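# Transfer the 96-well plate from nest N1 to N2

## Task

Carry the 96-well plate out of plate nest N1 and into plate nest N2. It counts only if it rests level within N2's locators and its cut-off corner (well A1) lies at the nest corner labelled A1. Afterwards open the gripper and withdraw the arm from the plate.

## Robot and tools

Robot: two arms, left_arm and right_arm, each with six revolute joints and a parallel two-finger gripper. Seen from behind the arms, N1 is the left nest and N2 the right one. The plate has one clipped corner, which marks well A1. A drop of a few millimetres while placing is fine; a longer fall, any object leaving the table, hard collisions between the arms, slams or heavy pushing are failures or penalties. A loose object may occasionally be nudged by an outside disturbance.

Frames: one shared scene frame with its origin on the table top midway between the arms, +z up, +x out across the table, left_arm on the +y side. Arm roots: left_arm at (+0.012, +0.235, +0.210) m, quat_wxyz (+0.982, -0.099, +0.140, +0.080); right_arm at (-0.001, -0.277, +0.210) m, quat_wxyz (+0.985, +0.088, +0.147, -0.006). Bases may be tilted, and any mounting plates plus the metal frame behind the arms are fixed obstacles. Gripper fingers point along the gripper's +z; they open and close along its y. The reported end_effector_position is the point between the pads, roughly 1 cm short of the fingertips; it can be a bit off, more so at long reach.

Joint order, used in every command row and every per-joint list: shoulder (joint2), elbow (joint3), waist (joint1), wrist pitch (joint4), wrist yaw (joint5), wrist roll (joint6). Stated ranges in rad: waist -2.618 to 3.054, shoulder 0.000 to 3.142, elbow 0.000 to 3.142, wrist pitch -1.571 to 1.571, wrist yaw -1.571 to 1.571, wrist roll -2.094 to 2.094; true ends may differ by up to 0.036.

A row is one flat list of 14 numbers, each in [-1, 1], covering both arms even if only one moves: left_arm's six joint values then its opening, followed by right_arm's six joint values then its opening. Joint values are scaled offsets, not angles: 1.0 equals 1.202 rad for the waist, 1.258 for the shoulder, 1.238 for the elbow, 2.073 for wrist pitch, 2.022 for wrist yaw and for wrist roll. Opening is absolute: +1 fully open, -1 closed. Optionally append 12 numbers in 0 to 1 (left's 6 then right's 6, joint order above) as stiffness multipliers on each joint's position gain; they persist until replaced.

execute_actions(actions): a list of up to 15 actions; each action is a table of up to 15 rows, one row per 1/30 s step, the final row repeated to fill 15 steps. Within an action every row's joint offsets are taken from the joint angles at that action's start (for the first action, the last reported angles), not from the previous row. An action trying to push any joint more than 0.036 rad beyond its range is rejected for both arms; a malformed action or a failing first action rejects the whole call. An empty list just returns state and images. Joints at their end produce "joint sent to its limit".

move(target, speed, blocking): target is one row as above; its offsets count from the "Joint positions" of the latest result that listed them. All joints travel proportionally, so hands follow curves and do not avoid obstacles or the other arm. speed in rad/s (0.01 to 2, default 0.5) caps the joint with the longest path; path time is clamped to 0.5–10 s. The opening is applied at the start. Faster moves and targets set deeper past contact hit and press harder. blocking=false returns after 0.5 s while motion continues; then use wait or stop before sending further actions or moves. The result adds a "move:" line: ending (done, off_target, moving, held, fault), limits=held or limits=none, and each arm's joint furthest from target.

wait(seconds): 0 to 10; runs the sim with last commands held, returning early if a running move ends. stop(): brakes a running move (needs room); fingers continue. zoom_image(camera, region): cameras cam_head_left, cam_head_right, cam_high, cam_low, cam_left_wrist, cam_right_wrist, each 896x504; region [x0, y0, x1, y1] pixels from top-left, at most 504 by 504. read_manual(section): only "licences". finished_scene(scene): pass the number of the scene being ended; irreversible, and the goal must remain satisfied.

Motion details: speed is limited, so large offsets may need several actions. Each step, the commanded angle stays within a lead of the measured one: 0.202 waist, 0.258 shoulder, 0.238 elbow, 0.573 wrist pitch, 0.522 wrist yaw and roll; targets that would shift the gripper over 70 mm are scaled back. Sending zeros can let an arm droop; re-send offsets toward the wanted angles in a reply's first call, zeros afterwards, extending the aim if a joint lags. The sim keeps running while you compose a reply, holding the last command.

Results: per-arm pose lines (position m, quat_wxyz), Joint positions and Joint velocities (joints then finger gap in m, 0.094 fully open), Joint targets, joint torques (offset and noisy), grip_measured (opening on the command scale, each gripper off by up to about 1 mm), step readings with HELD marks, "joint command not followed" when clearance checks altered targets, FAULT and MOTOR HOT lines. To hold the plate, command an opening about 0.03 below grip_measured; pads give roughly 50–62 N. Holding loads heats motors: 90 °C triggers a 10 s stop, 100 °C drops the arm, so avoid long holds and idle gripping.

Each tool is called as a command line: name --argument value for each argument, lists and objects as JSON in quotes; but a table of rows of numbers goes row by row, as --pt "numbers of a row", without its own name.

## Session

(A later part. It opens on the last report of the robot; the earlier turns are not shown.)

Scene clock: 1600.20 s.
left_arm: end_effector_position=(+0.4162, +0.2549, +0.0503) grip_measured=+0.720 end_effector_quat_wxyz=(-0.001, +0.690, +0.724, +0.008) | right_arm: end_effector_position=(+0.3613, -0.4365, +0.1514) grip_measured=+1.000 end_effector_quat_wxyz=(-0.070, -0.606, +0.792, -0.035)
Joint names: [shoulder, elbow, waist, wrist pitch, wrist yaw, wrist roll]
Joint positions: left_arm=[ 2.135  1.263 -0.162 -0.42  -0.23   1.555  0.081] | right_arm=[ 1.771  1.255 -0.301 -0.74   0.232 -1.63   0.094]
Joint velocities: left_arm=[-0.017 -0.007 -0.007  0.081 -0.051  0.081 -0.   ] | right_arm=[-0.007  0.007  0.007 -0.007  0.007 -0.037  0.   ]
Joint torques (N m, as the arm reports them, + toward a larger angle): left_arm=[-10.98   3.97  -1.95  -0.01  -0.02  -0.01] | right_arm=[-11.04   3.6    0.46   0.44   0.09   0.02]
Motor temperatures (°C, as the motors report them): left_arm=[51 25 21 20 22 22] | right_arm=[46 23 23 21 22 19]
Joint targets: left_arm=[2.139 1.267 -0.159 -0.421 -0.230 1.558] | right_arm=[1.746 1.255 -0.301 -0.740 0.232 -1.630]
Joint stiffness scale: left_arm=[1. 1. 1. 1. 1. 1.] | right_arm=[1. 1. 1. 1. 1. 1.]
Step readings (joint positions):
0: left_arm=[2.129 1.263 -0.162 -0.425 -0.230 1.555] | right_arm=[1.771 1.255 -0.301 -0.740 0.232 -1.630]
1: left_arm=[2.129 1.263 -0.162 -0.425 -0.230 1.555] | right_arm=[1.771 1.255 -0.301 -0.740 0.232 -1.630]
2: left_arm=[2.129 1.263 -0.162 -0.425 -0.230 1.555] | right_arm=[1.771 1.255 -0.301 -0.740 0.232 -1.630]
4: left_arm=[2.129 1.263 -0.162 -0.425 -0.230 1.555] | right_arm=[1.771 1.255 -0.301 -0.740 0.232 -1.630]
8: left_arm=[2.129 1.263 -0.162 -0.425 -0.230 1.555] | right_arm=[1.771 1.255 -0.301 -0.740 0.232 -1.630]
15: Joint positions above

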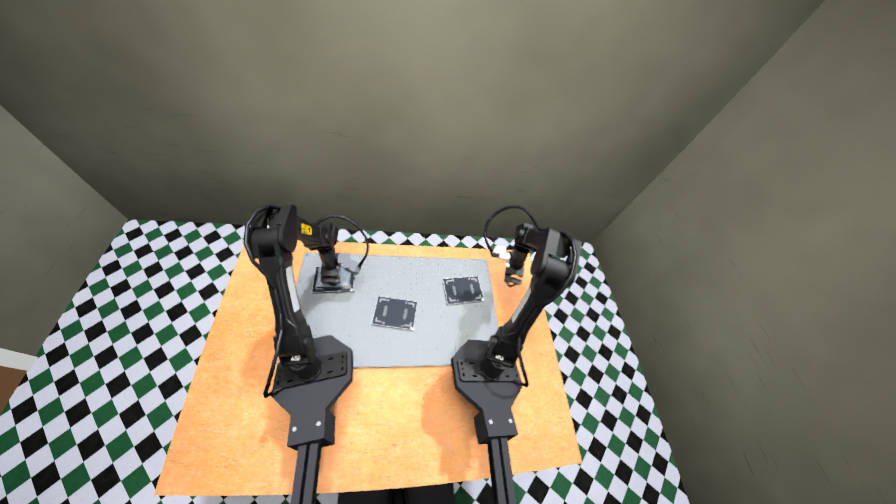

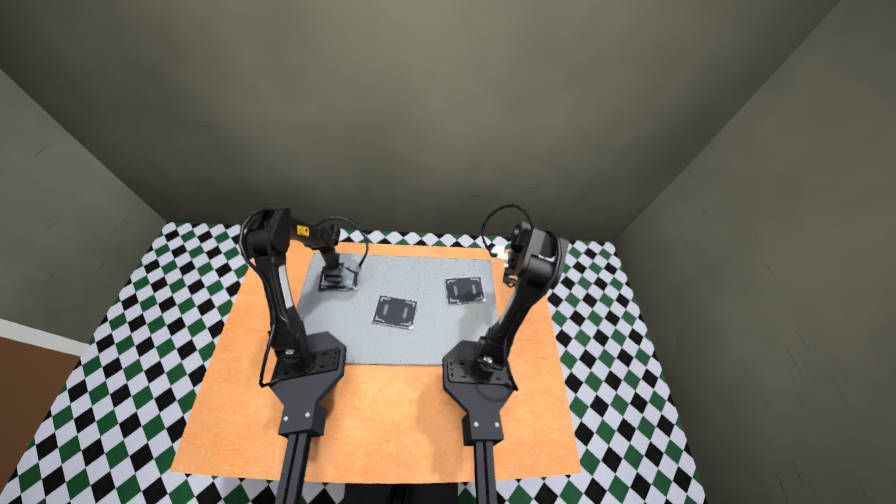

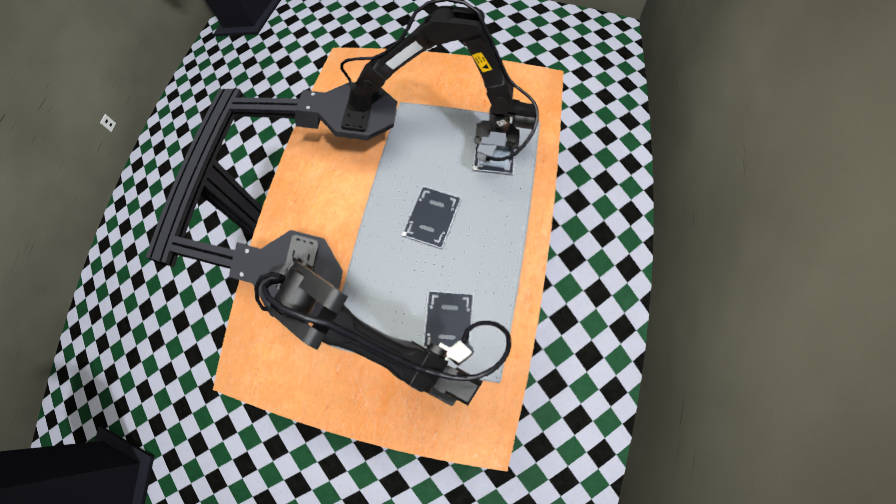

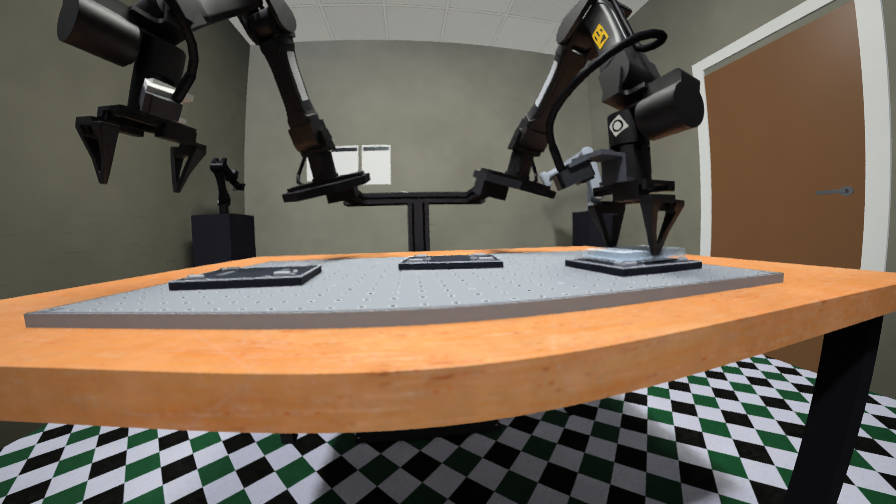

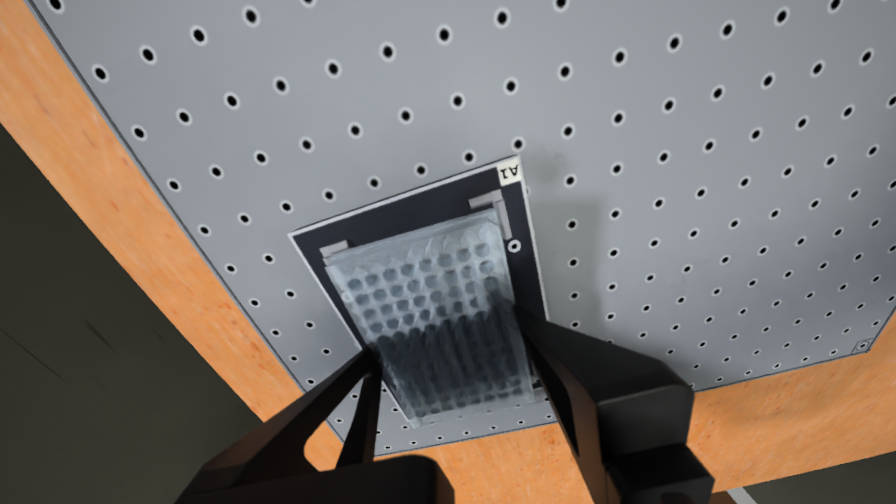

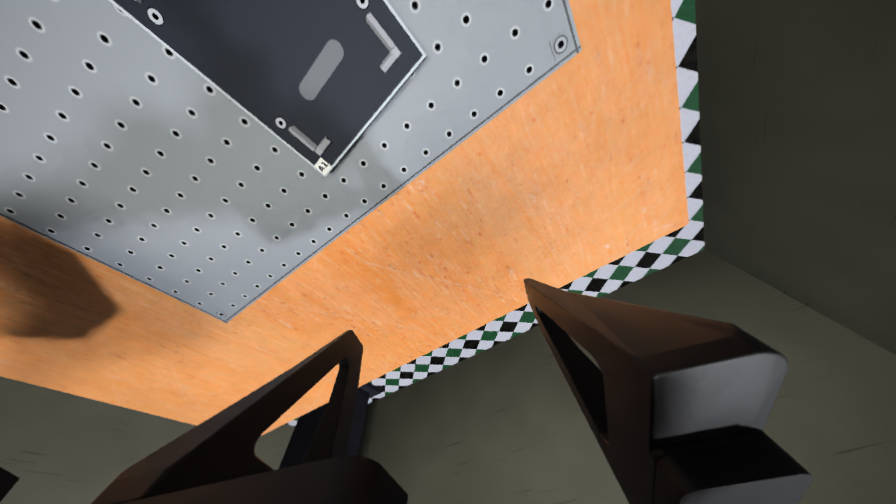

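execute_actions --actions '[[[-0.005,0.003,0.0025,-0.004,0,0.0015,0.69,-0.02,0,0,0,0,0,1],[-0.010,0.003,0.0025,-0.007,0,0.0015,0.69,-0.02,0,0,0,0,0,1],[-0.015,0.003,0.0025,-0.010,0,0.0015,0.69,-0.02,0,0,0,0,0,1],[-0.019,0.003,0.0025,-0.012,0,0.0015,0.69,-0.02,0,0,0,0,0,1],[-0.022,0.003,0.0025,-0.013,0,0.0015,0.69,-0.02,0,0,0,0,0,1],[-0.024,0.003,0.0025,-0.014,0,0.0015,0.69,-0.02,0,0,0,0,0,1],[-0.025,0.003,0.0025,-0.0145,0,0.0015,0.69,-0.02,0,0,0,0,0,1],[-0.026,0.003,0.0025,-0.015,0,0.0015,0.69,-0.02,0,0,0,0,0,1],[-0.0265,0.003,0.0025,-0.015,0,0.0015,0.69,-0.02,0,0,0,0,0,1],[-0.027,0.003,0.0025,-0.015,0,0.0015,0.69,-0.02,0,0,0,0,0,1],[-0.027,0.003,0.0025,-0.015,0,0.0015,0.69,-0.02,0,0,0,0,0,1],[-0.027,0.003,0.0025,-0.015,0,0.0015,0.69,-0.02,0,0,0,0,0,1],[-0.027,0.003,0.0025,-0.015,0,0.0015,0.69,-0.02,0,0,0,0,0,1],[-0.027,0.003,0.0025,-0.015,0,0.0015,0.69,-0.02,0,0,0,0,0,1],[-0.018,0.003,0.0025,-0.008,0,0.0015,0.69,-0.02,0,0,0,0,0,1]]]'

Scene clock: 1619.47 s.
left_arm: end_effector_position=(+0.4161, +0.2555, +0.0530) grip_measured=+0.720 end_effector_quat_wxyz=(-0.001, +0.690, +0.724, +0.008) | right_arm: end_effector_position=(+0.3613, -0.4365, +0.1514) grip_measured=+1.000 end_effector_quat_wxyz=(-0.070, -0.606, +0.792, -0.035)
Joint names: [shoulder, elbow, waist, wrist pitch, wrist yaw, wrist roll]
Joint positions: left_arm=[ 2.127  1.263 -0.162 -0.429 -0.23   1.555  0.081] | right_arm=[ 1.771  1.255 -0.301 -0.74   0.232 -1.63   0.094]
Joint velocities: left_arm=[-0.007  0.012 -0.007  0.022 -0.022  0.037  0.   ] | right_arm=[ 0.017  0.007  0.007  0.007 -0.022 -0.007  0.   ]
Joint torques (N m, as the arm reports them, + toward a larger angle): left_arm=[-12.56   4.08  -1.96  -0.06  -0.03  -0.01] | right_arm=[-11.07   3.58   0.48   0.43   0.1    0.03]
Motor temperatures (°C, as the motors report them): left_arm=[50 25 21 20 22 22] | right_arm=[46 23 23 21 22 19]
Joint targets: left_arm=[2.113 1.267 -0.159 -0.437 -0.230 1.558] | right_arm=[1.746 1.255 -0.301 -0.740 0.232 -1.630]
Joint stiffness scale: left_arm=[1. 1. 1. 1. 1. 1.] | right_arm=[1. 1. 1. 1. 1. 1.]
Step readings (joint positions):
0: left_arm=[2.135 1.263 -0.162 -0.420 -0.230 1.555] | right_arm=[1.771 1.255 -0.301 -0.740 0.232 -1.630]
1: left_arm=[2.135 1.263 -0.162 -0.420 -0.230 1.555] | right_arm=[1.771 1.255 -0.301 -0.740 0.232 -1.630]
2: left_arm=[2.135 1.263 -0.162 -0.420 -0.230 1.555] | right_arm=[1.771 1.255 -0.301 -0.740 0.232 -1.630]
4: left_arm=[2.135 1.263 -0.162 -0.420 -0.230 1.555] | right_arm=[1.771 1.255 -0.301 -0.740 0.232 -1.630]
8: left_arm=[2.132 1.263 -0.162 -0.423 -0.230 1.555] | right_arm=[1.771 1.255 -0.301 -0.740 0.232 -1.630]
15: Joint positions above

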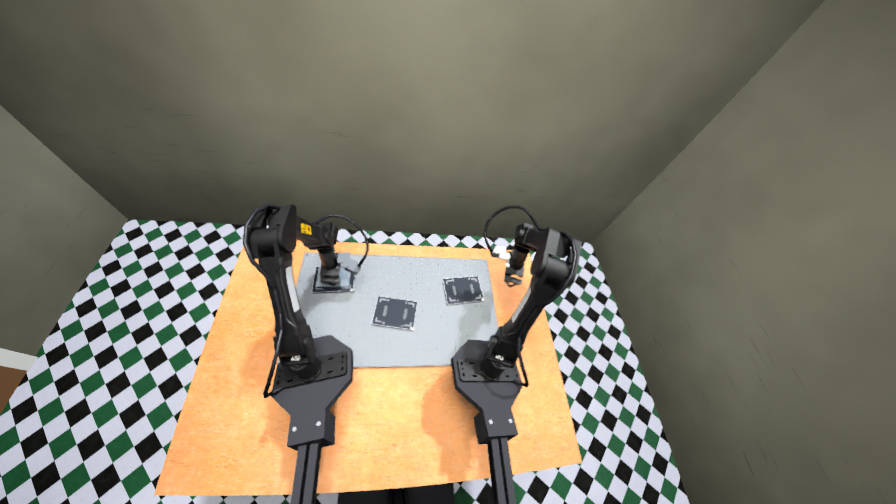

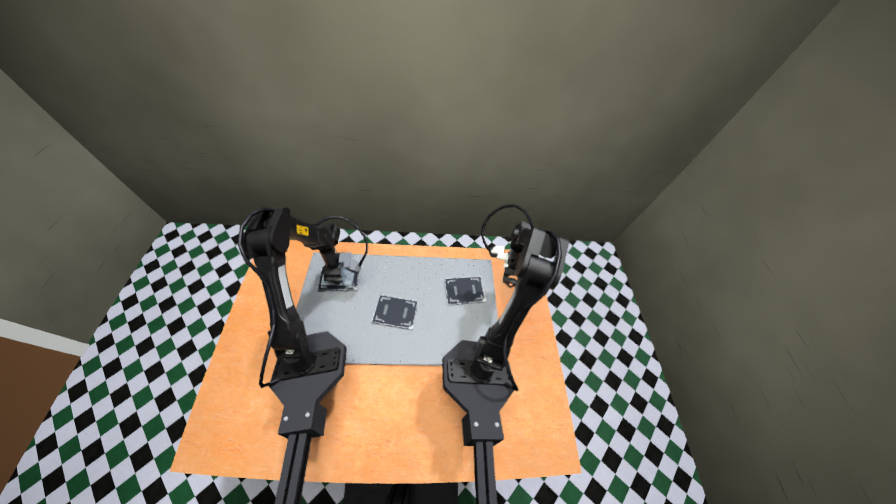

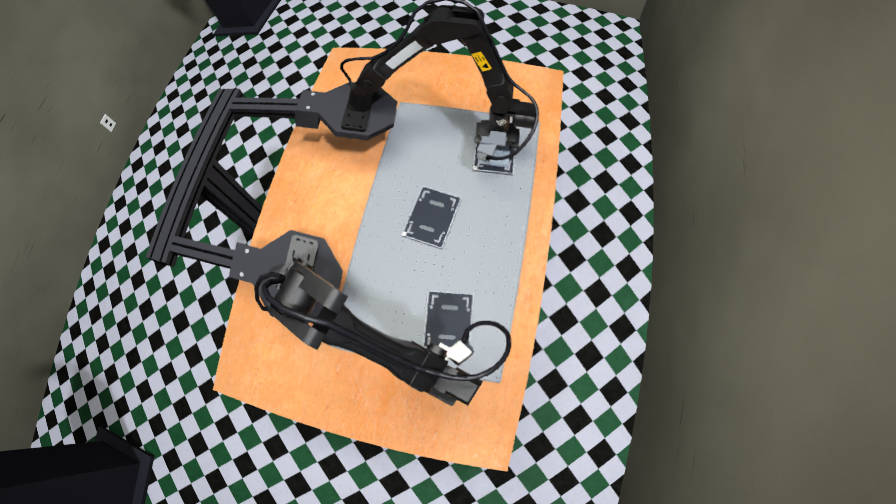

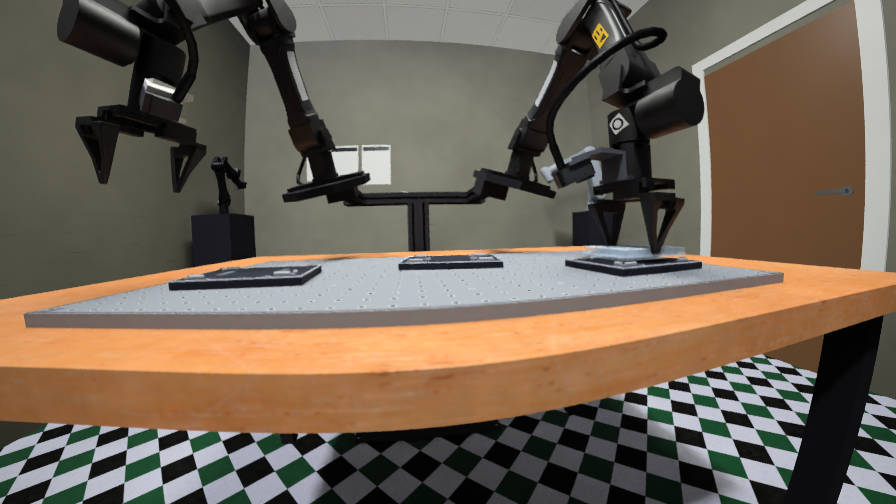

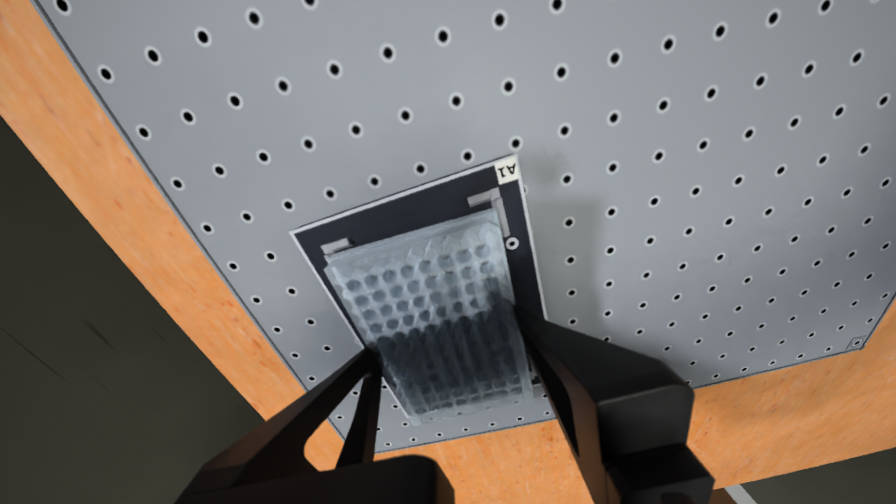

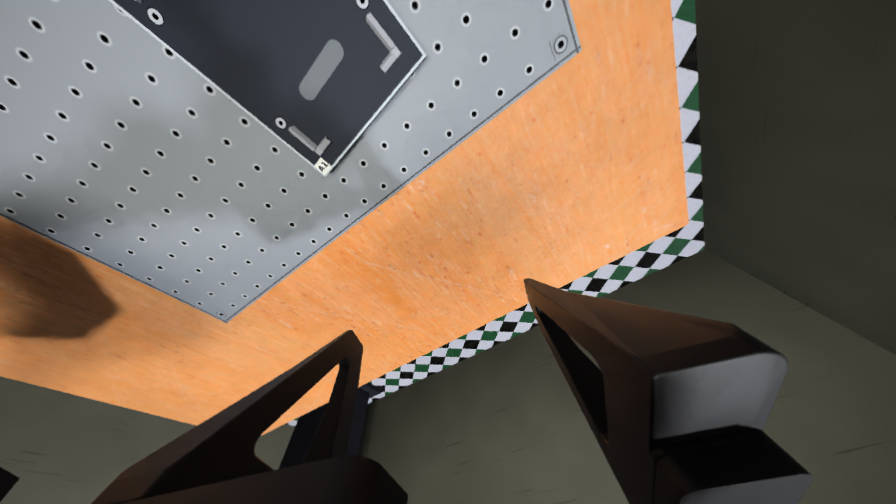

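execute_actions --actions '[[[-0.006,0.003,0.0025,-0.002,0,0.0015,0.69,-0.02,0,0,0,0,0,1],[-0.001,0.003,0.0025,-0.001,0,0.0015,0.69,-0.02,0,0,0,0,0,1],[0.004,0.003,0.0025,0,0,0.0015,0.69,-0.02,0,0,0,0,0,1],[0.008,0.003,0.0025,0.0005,0,0.0015,0.69,-0.02,0,0,0,0,0,1],[0.010,0.003,0.0025,0.001,0,0.0015,0.69,-0.02,0,0,0,0,0,1],[0.0115,0.003,0.0025,0.001,0,0.0015,0.69,-0.02,0,0,0,0,0,1],[0.0125,0.003,0.0025,0.001,0,0.0015,0.69,-0.02,0,0,0,0,0,1],[0.0135,0.003,0.0025,0.001,0,0.0015,0.69,-0.02,0,0,0,0,0,1],[0.014,0.003,0.0025,0.001,0,0.0015,0.69,-0.02,0,0,0,0,0,1],[0.0145,0.003,0.0025,0.001,0,0.0015,0.69,-0.02,0,0,0,0,0,1],[0.015,0.003,0.0025,0.001,0,0.0015,0.69,-0.02,0,0,0,0,0,1],[0.0155,0.003,0.0025,0.001,0,0.0015,0.69,-0.02,0,0,0,0,0,1],[0.016,0.003,0.0025,0.001,0,0.0015,0.69,-0.02,0,0,0,0,0,1],[0.016,0.003,0.0025,0.001,0,0.0015,0.69,-0.02,0,0,0,0,0,1],[0.016,0.003,0.0025,0.001,0,0.0015,0.69,-0.02,0,0,0,0,0,1]],[[0.006,0.003,0.0025,-0.002,0,0.0015,0.69,-0.02,0,0,0,0,0,1]]]'

Scene clock: 1638.20 s.
left_arm: end_effector_position=(+0.4143, +0.2550, +0.0503) grip_measured=+0.720 end_effector_quat_wxyz=(-0.004, +0.690, +0.724, +0.006) | right_arm: end_effector_position=(+0.3613, -0.4365, +0.1514) grip_measured=+1.000 end_effector_quat_wxyz=(-0.070, -0.606, +0.792, -0.035)
Joint names: [shoulder, elbow, waist, wrist pitch, wrist yaw, wrist roll]
Joint positions: left_arm=[ 2.135  1.263 -0.162 -0.428 -0.231  1.553  0.081] | right_arm=[ 1.771  1.255 -0.301 -0.74   0.232 -1.63   0.094]
Joint velocities: left_arm=[-0.017 -0.002  0.007  0.007 -0.051 -0.037 -0.   ] | right_arm=[ 0.017  0.007 -0.012  0.007 -0.022 -0.051  0.   ]
Joint torques (N m, as the arm reports them, + toward a larger angle): left_arm=[-10.69   3.99  -1.93  -0.03  -0.03  -0.01] | right_arm=[-11.09   3.58   0.49   0.45   0.09   0.02]
Motor temperatures (°C, as the motors report them): left_arm=[51 25 21 20 22 22] | right_arm=[46 23 23 21 22 19]
Joint targets: left_arm=[2.143 1.267 -0.159 -0.432 -0.231 1.556] | right_arm=[1.746 1.255 -0.301 -0.740 0.232 -1.630]
Joint stiffness scale: left_arm=[1. 1. 1. 1. 1. 1.] | right_arm=[1. 1. 1. 1. 1. 1.]
Step readings (joint positions; steps 1 to 15: 1st action; 16 to 30: 2nd action):
0: left_arm=[2.127 1.263 -0.162 -0.429 -0.230 1.555] | right_arm=[1.771 1.255 -0.301 -0.740 0.232 -1.630]
1: left_arm=[2.127 1.263 -0.162 -0.429 -0.230 1.555] | right_arm=[1.771 1.255 -0.301 -0.740 0.232 -1.630]
2: left_arm=[2.127 1.263 -0.162 -0.429 -0.230 1.555] | right_arm=[1.771 1.255 -0.301 -0.740 0.232 -1.630]
4: left_arm=[2.127 1.263 -0.162 -0.429 -0.230 1.555] | right_arm=[1.771 1.255 -0.301 -0.740 0.232 -1.630]
8: left_arm=[2.128 1.263 -0.162 -0.429 -0.230 1.555] | right_arm=[1.771 1.255 -0.301 -0.740 0.232 -1.630]
15: left_arm=[2.135 1.263 -0.162 -0.428 -0.231 1.553] | right_arm=[1.771 1.255 -0.301 -0.740 0.232 -1.630]
16: left_arm=[2.135 1.263 -0.162 -0.428 -0.231 1.553] | right_arm=[1.771 1.255 -0.301 -0.740 0.232 -1.630]
17: left_arm=[2.135 1.263 -0.162 -0.428 -0.231 1.553] | right_arm=[1.771 1.255 -0.301 -0.740 0.232 -1.630]
19: left_arm=[2.135 1.263 -0.162 -0.428 -0.231 1.553] | right_arm=[1.771 1.255 -0.301 -0.740 0.232 -1.630]
23: left_arm=[2.135 1.263 -0.162 -0.428 -0.231 1.553] | right_arm=[1.771 1.255 -0.301 -0.740 0.232 -1.630]
30: Joint positions above

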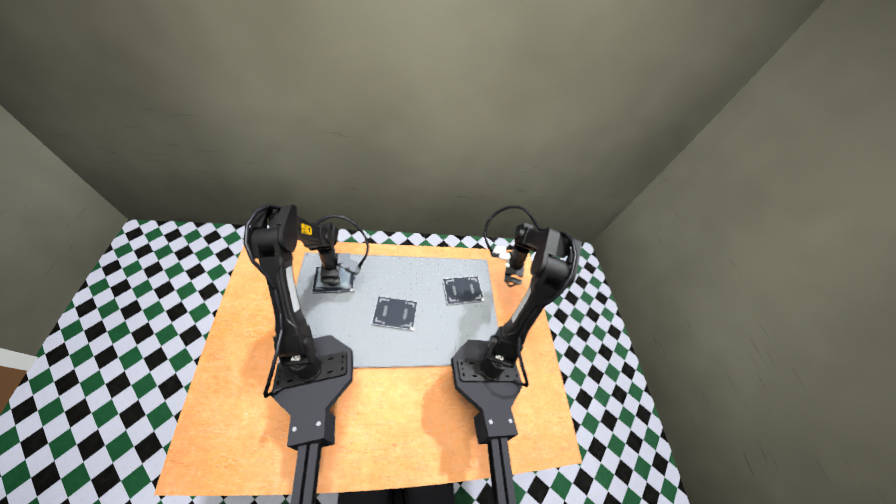

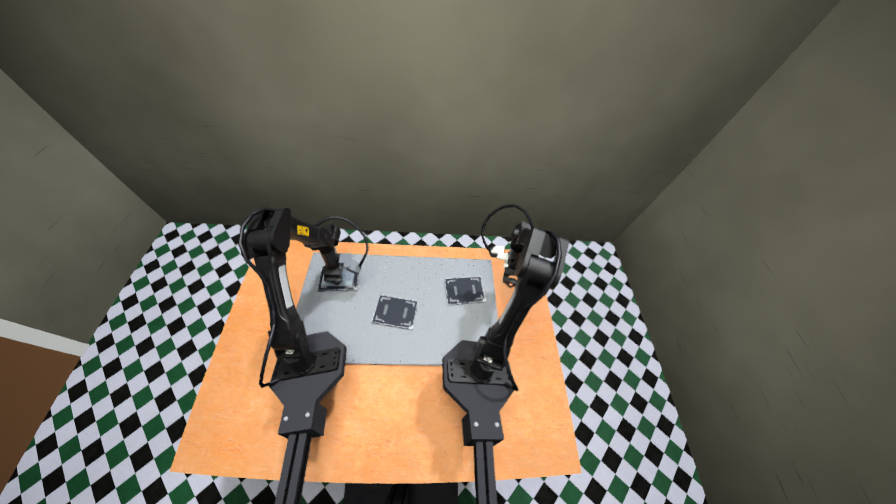

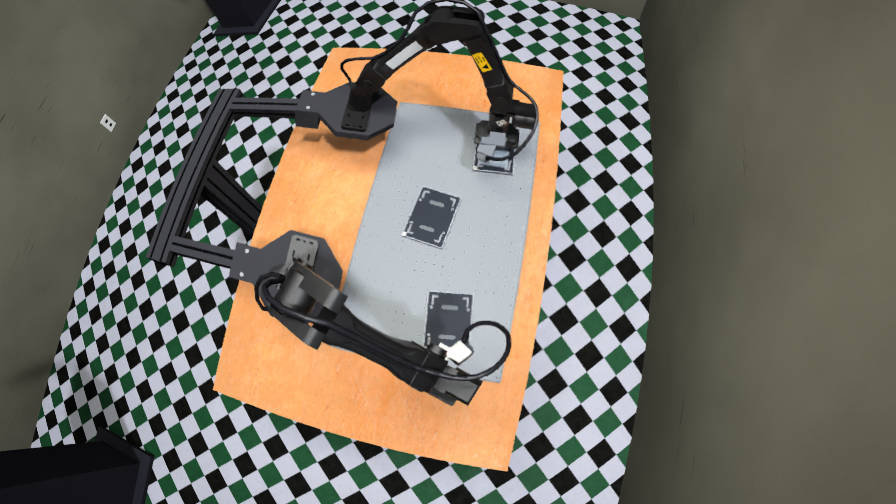

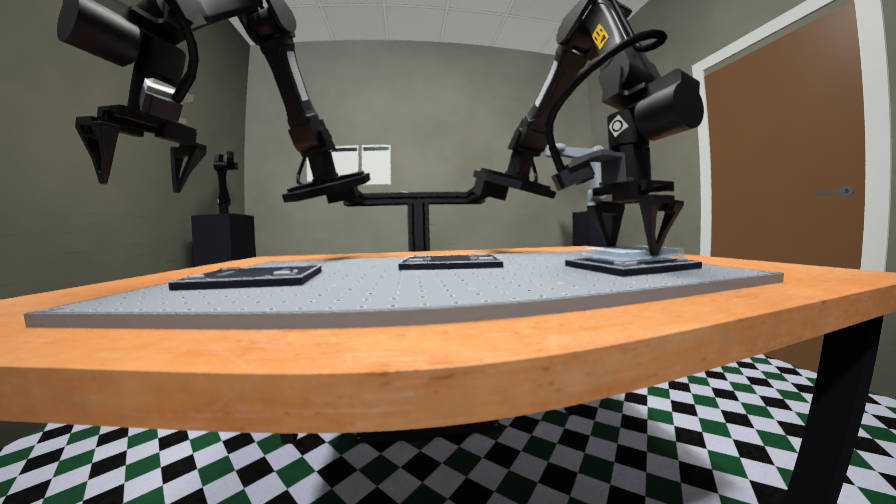

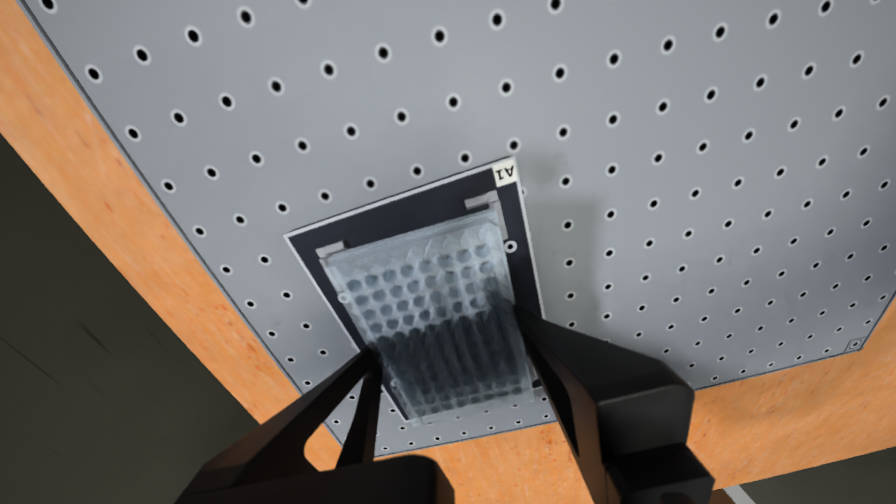

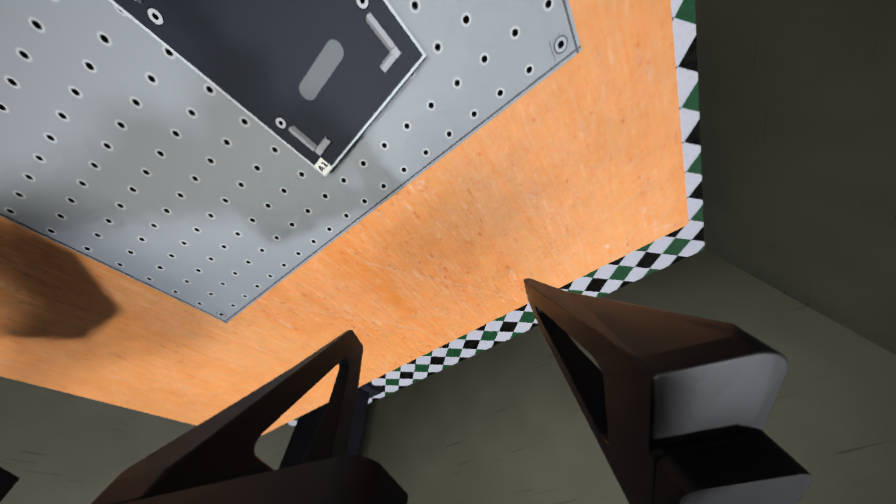

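zoom_image --camera "cam_left_wrist" --region '[290, 220, 390, 320]'

zoom_image --camera "cam_left_wrist" --region '[450, 170, 550, 270]'

zoom_image --camera "cam_low" --region '[560, 235, 715, 285]'

Region (290, 220, 390, 320) of cam_left_wrist's 896x504 image, scaled by 5.040, with more detail than that image has.

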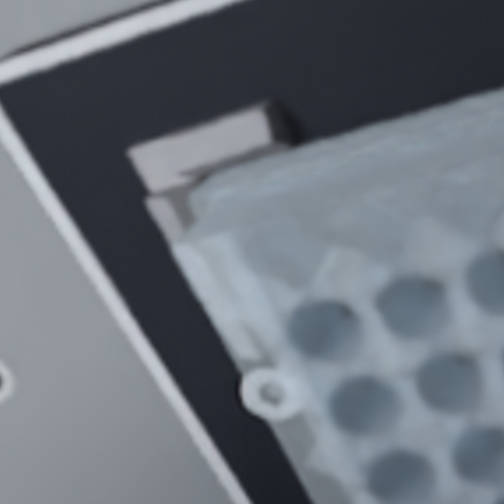

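Region (450, 170, 550, 270) of cam_left_wrist's 896x504 image, scaled by 5.040, with more detail than that image has.

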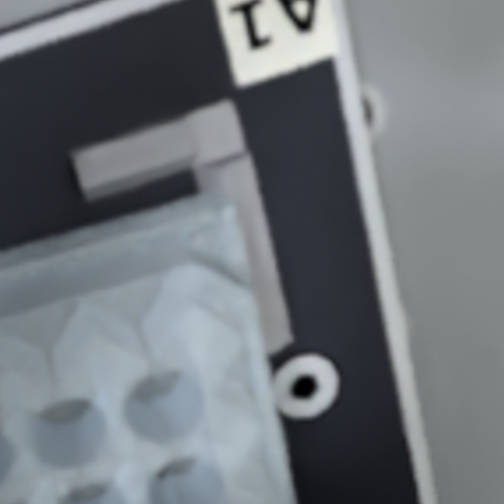

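Region (560, 235, 715, 285) of cam_low's 896x504 image, scaled by 3.252, with more detail than that image has; it fills the top 163 rows of this view, and the rest is white.

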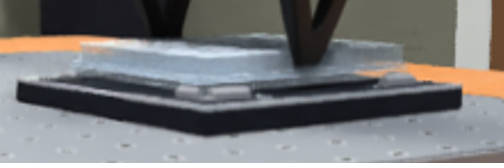

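zoom_image --camera "cam_left_wrist" --region '[280, 150, 532, 290]'

Region (280, 150, 532, 290) of cam_left_wrist's 896x504 image, scaled by 2.000, with more detail than that image has.

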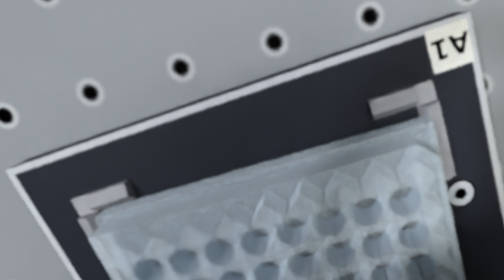

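zoom_image --camera "cam_left_wrist" --region '[320, 200, 530, 340]'

zoom_image --camera "cam_high" --region '[460, 130, 530, 185]'

Region (320, 200, 530, 340) of cam_left_wrist's 896x504 image, scaled by 2.400, with more detail than that image has.

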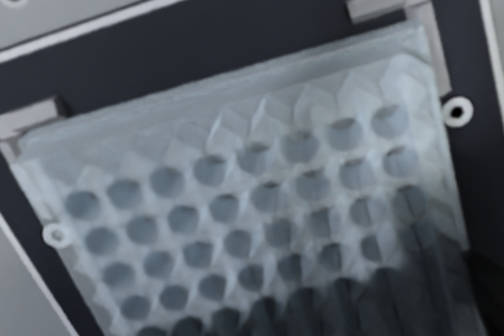

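Region (460, 130, 530, 185) of cam_high's 896x504 image, scaled by 7.200, with more detail than that image has; it fills the top 396 rows of this view, and the rest is white.

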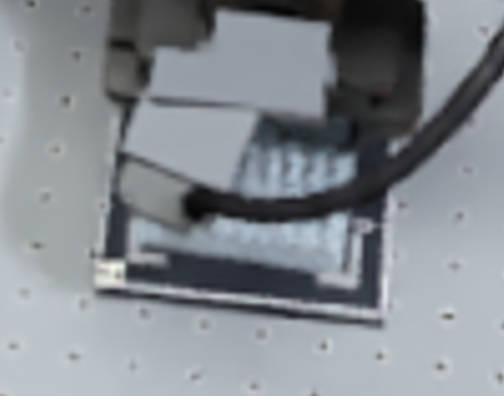

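execute_actions --actions '[[[-0.002,0.003,0.0025,-0.004,0,0,0.69,-0.02,0,0,0,0,0,1],[-0.008,0.003,0.0025,-0.007,0,0,0.69,-0.02,0,0,0,0,0,1],[-0.014,0.003,0.0025,-0.009,0,0,0.69,-0.02,0,0,0,0,0,1],[-0.019,0.003,0.0025,-0.010,0,0,0.69,-0.02,0,0,0,0,0,1],[-0.022,0.003,0.0025,-0.011,0,0,0.69,-0.02,0,0,0,0,0,1],[-0.024,0.003,0.0025,-0.012,0,0,0.69,-0.02,0,0,0,0,0,1],[-0.025,0.003,0.0025,-0.012,0,0,0.69,-0.02,0,0,0,0,0,1],[-0.026,0.003,0.0025,-0.012,0,0,0.69,-0.02,0,0,0,0,0,1],[-0.0265,0.003,0.0025,-0.012,0,0,0.69,-0.02,0,0,0,0,0,1],[-0.027,0.003,0.0025,-0.012,0,0,0.69,-0.02,0,0,0,0,0,1],[-0.027,0.003,0.0025,-0.012,0,0,0.69,-0.02,0,0,0,0,0,1],[-0.027,0.003,0.0025,-0.012,0,0,0.69,-0.02,0,0,0,0,0,1],[-0.027,0.003,0.0025,-0.012,0,0,0.69,-0.02,0,0,0,0,0,1],[-0.027,0.003,0.0025,-0.012,0,0,0.69,-0.02,0,0,0,0,0,1],[-0.020,0.003,0.0025,-0.006,0,0,0.69,-0.02,0,0,0,0,0,1]],[[-0.012,0.003,0.0025,-0.002,0,-0.003,0.69,-0.02,0,0,0,0,0,1],[-0.012,0.003,0.0025,-0.002,0,-0.006,0.69,-0.02,0,0,0,0,0,1],[-0.012,0.003,0.0025,-0.002,0,-0.009,0.69,-0.02,0,0,0,0,0,1],[-0.012,0.003,0.0025,-0.002,0,-0.011,0.69,-0.02,0,0,0,0,0,1],[-0.012,0.003,0.0025,-0.002,0,-0.013,0.69,-0.02,0,0,0,0,0,1],[-0.012,0.003,0.0025,-0.002,0,-0.015,0.69,-0.02,0,0,0,0,0,1],[-0.012,0.003,0.0025,-0.002,0,-0.016,0.69,-0.02,0,0,0,0,0,1],[-0.012,0.003,0.0025,-0.002,0,-0.017,0.69,-0.02,0,0,0,0,0,1],[-0.012,0.003,0.0025,-0.002,0,-0.018,0.69,-0.02,0,0,0,0,0,1]]]'

Scene clock: 1749.77 s.
left_arm: end_effector_position=(+0.4152, +0.2556, +0.0529) grip_measured=+0.720 end_effector_quat_wxyz=(-0.003, +0.679, +0.734, +0.007) | right_arm: end_effector_position=(+0.3613, -0.4365, +0.1514) grip_measured=+1.000 end_effector_quat_wxyz=(-0.070, -0.606, +0.792, -0.035)
Joint names: [shoulder, elbow, waist, wrist pitch, wrist yaw, wrist roll]
Joint positions: left_arm=[ 2.128  1.263 -0.162 -0.433 -0.231  1.524  0.081] | right_arm=[ 1.771  1.255 -0.301 -0.74   0.232 -1.63   0.094]
Joint velocities: left_arm=[-0.027 -0.012 -0.012  0.037  0.066 -0.022  0.   ] | right_arm=[-0.012 -0.007  0.002 -0.037 -0.051 -0.007  0.   ]
Joint torques (N m, as the arm reports them, + toward a larger angle): left_arm=[-12.57   4.02  -1.93  -0.03  -0.03  -0.09] | right_arm=[-11.04   3.62   0.49   0.44   0.09   0.03]
Motor temperatures (°C, as the motors report them): left_arm=[49 25 21 20 22 22] | right_arm=[46 23 23 21 22 19]
Joint targets: left_arm=[2.112 1.267 -0.159 -0.437 -0.231 1.516] | right_arm=[1.746 1.255 -0.301 -0.740 0.232 -1.630]
Joint stiffness scale: left_arm=[1. 1. 1. 1. 1. 1.] | right_arm=[1. 1. 1. 1. 1. 1.]
Step readings (joint positions; steps 1 to 15: 1st action; 16 to 30: 2nd action):
0: left_arm=[2.135 1.263 -0.162 -0.428 -0.231 1.553] | right_arm=[1.771 1.255 -0.301 -0.740 0.232 -1.630]
1: left_arm=[2.135 1.263 -0.162 -0.428 -0.231 1.553] | right_arm=[1.771 1.255 -0.301 -0.740 0.232 -1.630]
2: left_arm=[2.135 1.263 -0.162 -0.428 -0.231 1.552] | right_arm=[1.771 1.255 -0.301 -0.740 0.232 -1.630]
4: left_arm=[2.135 1.263 -0.162 -0.428 -0.231 1.552] | right_arm=[1.771 1.255 -0.301 -0.740 0.232 -1.630]
8: left_arm=[2.132 1.263 -0.162 -0.431 -0.231 1.552] | right_arm=[1.771 1.255 -0.301 -0.740 0.232 -1.630]
15: left_arm=[2.128 1.263 -0.162 -0.433 -0.231 1.552] | right_arm=[1.771 1.255 -0.301 -0.740 0.232 -1.630]
16: left_arm=[2.128 1.263 -0.162 -0.433 -0.231 1.552] | right_arm=[1.771 1.255 -0.301 -0.740 0.232 -1.630]
17: left_arm=[2.128 1.263 -0.162 -0.433 -0.231 1.551] | right_arm=[1.771 1.255 -0.301 -0.740 0.232 -1.630]
19: left_arm=[2.128 1.263 -0.162 -0.433 -0.231 1.546] | right_arm=[1.771 1.255 -0.301 -0.740 0.232 -1.630]
23: left_arm=[2.128 1.263 -0.162 -0.433 -0.231 1.535] | right_arm=[1.771 1.255 -0.301 -0.740 0.232 -1.630]
30: Joint positions above

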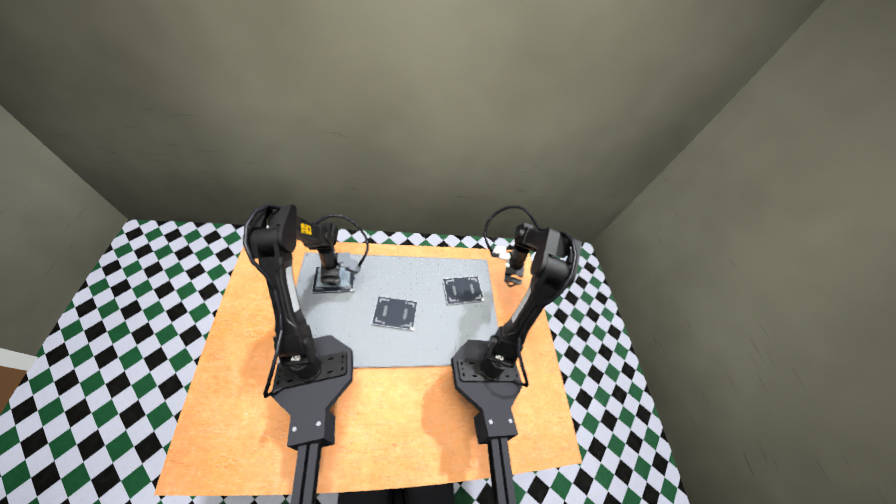

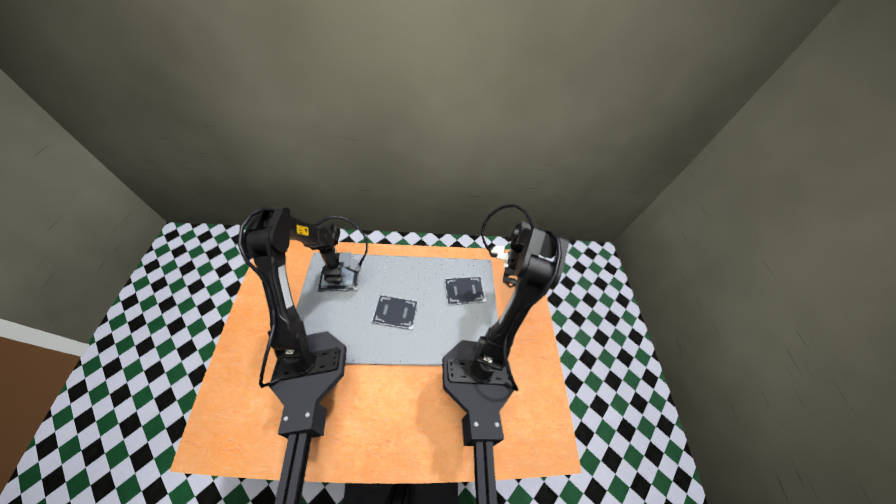

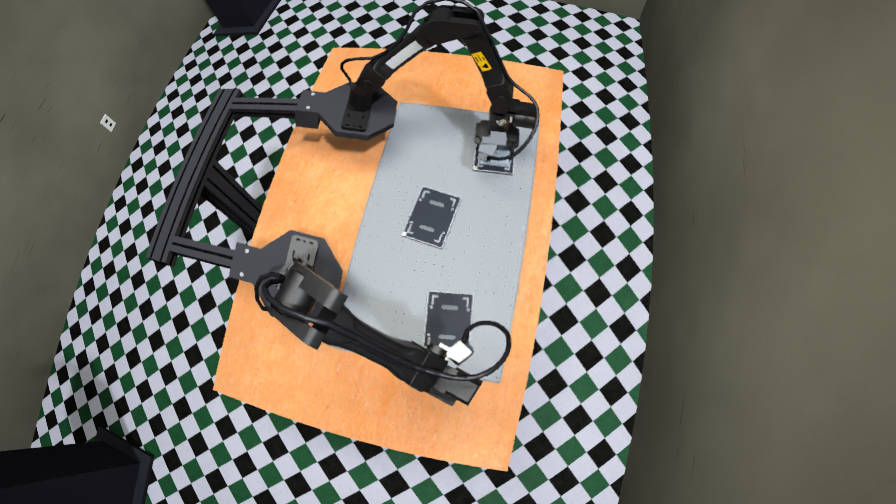

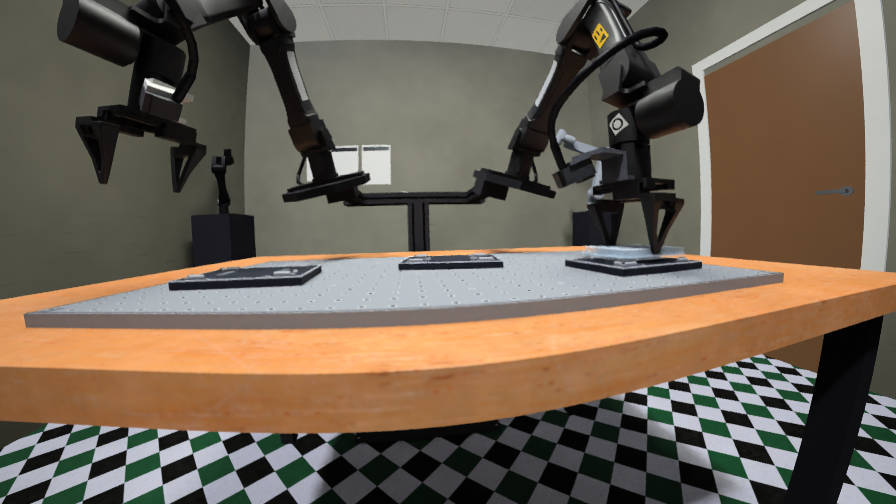

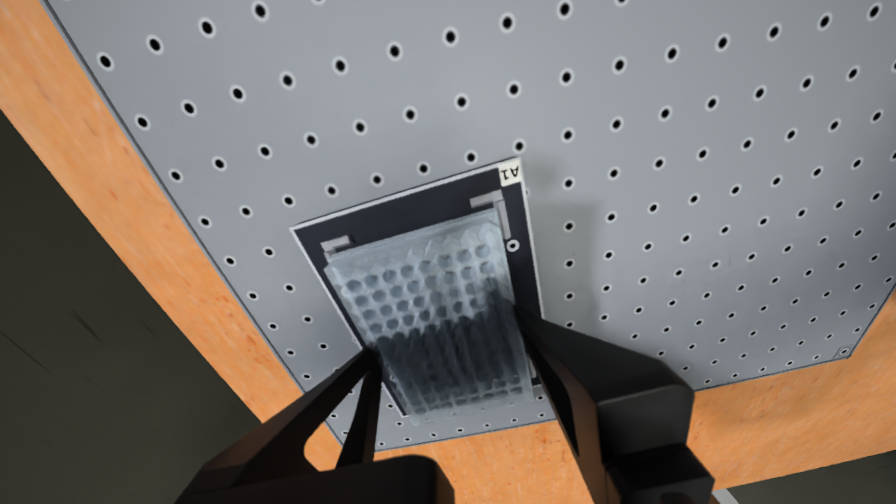

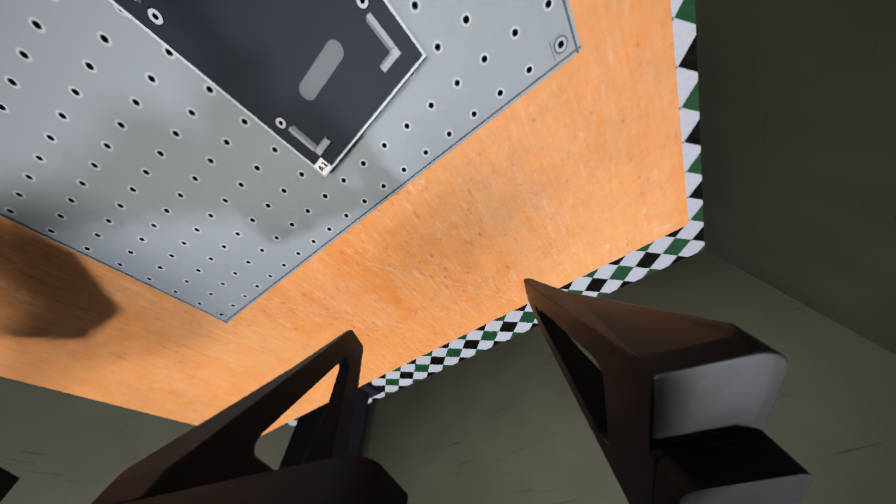

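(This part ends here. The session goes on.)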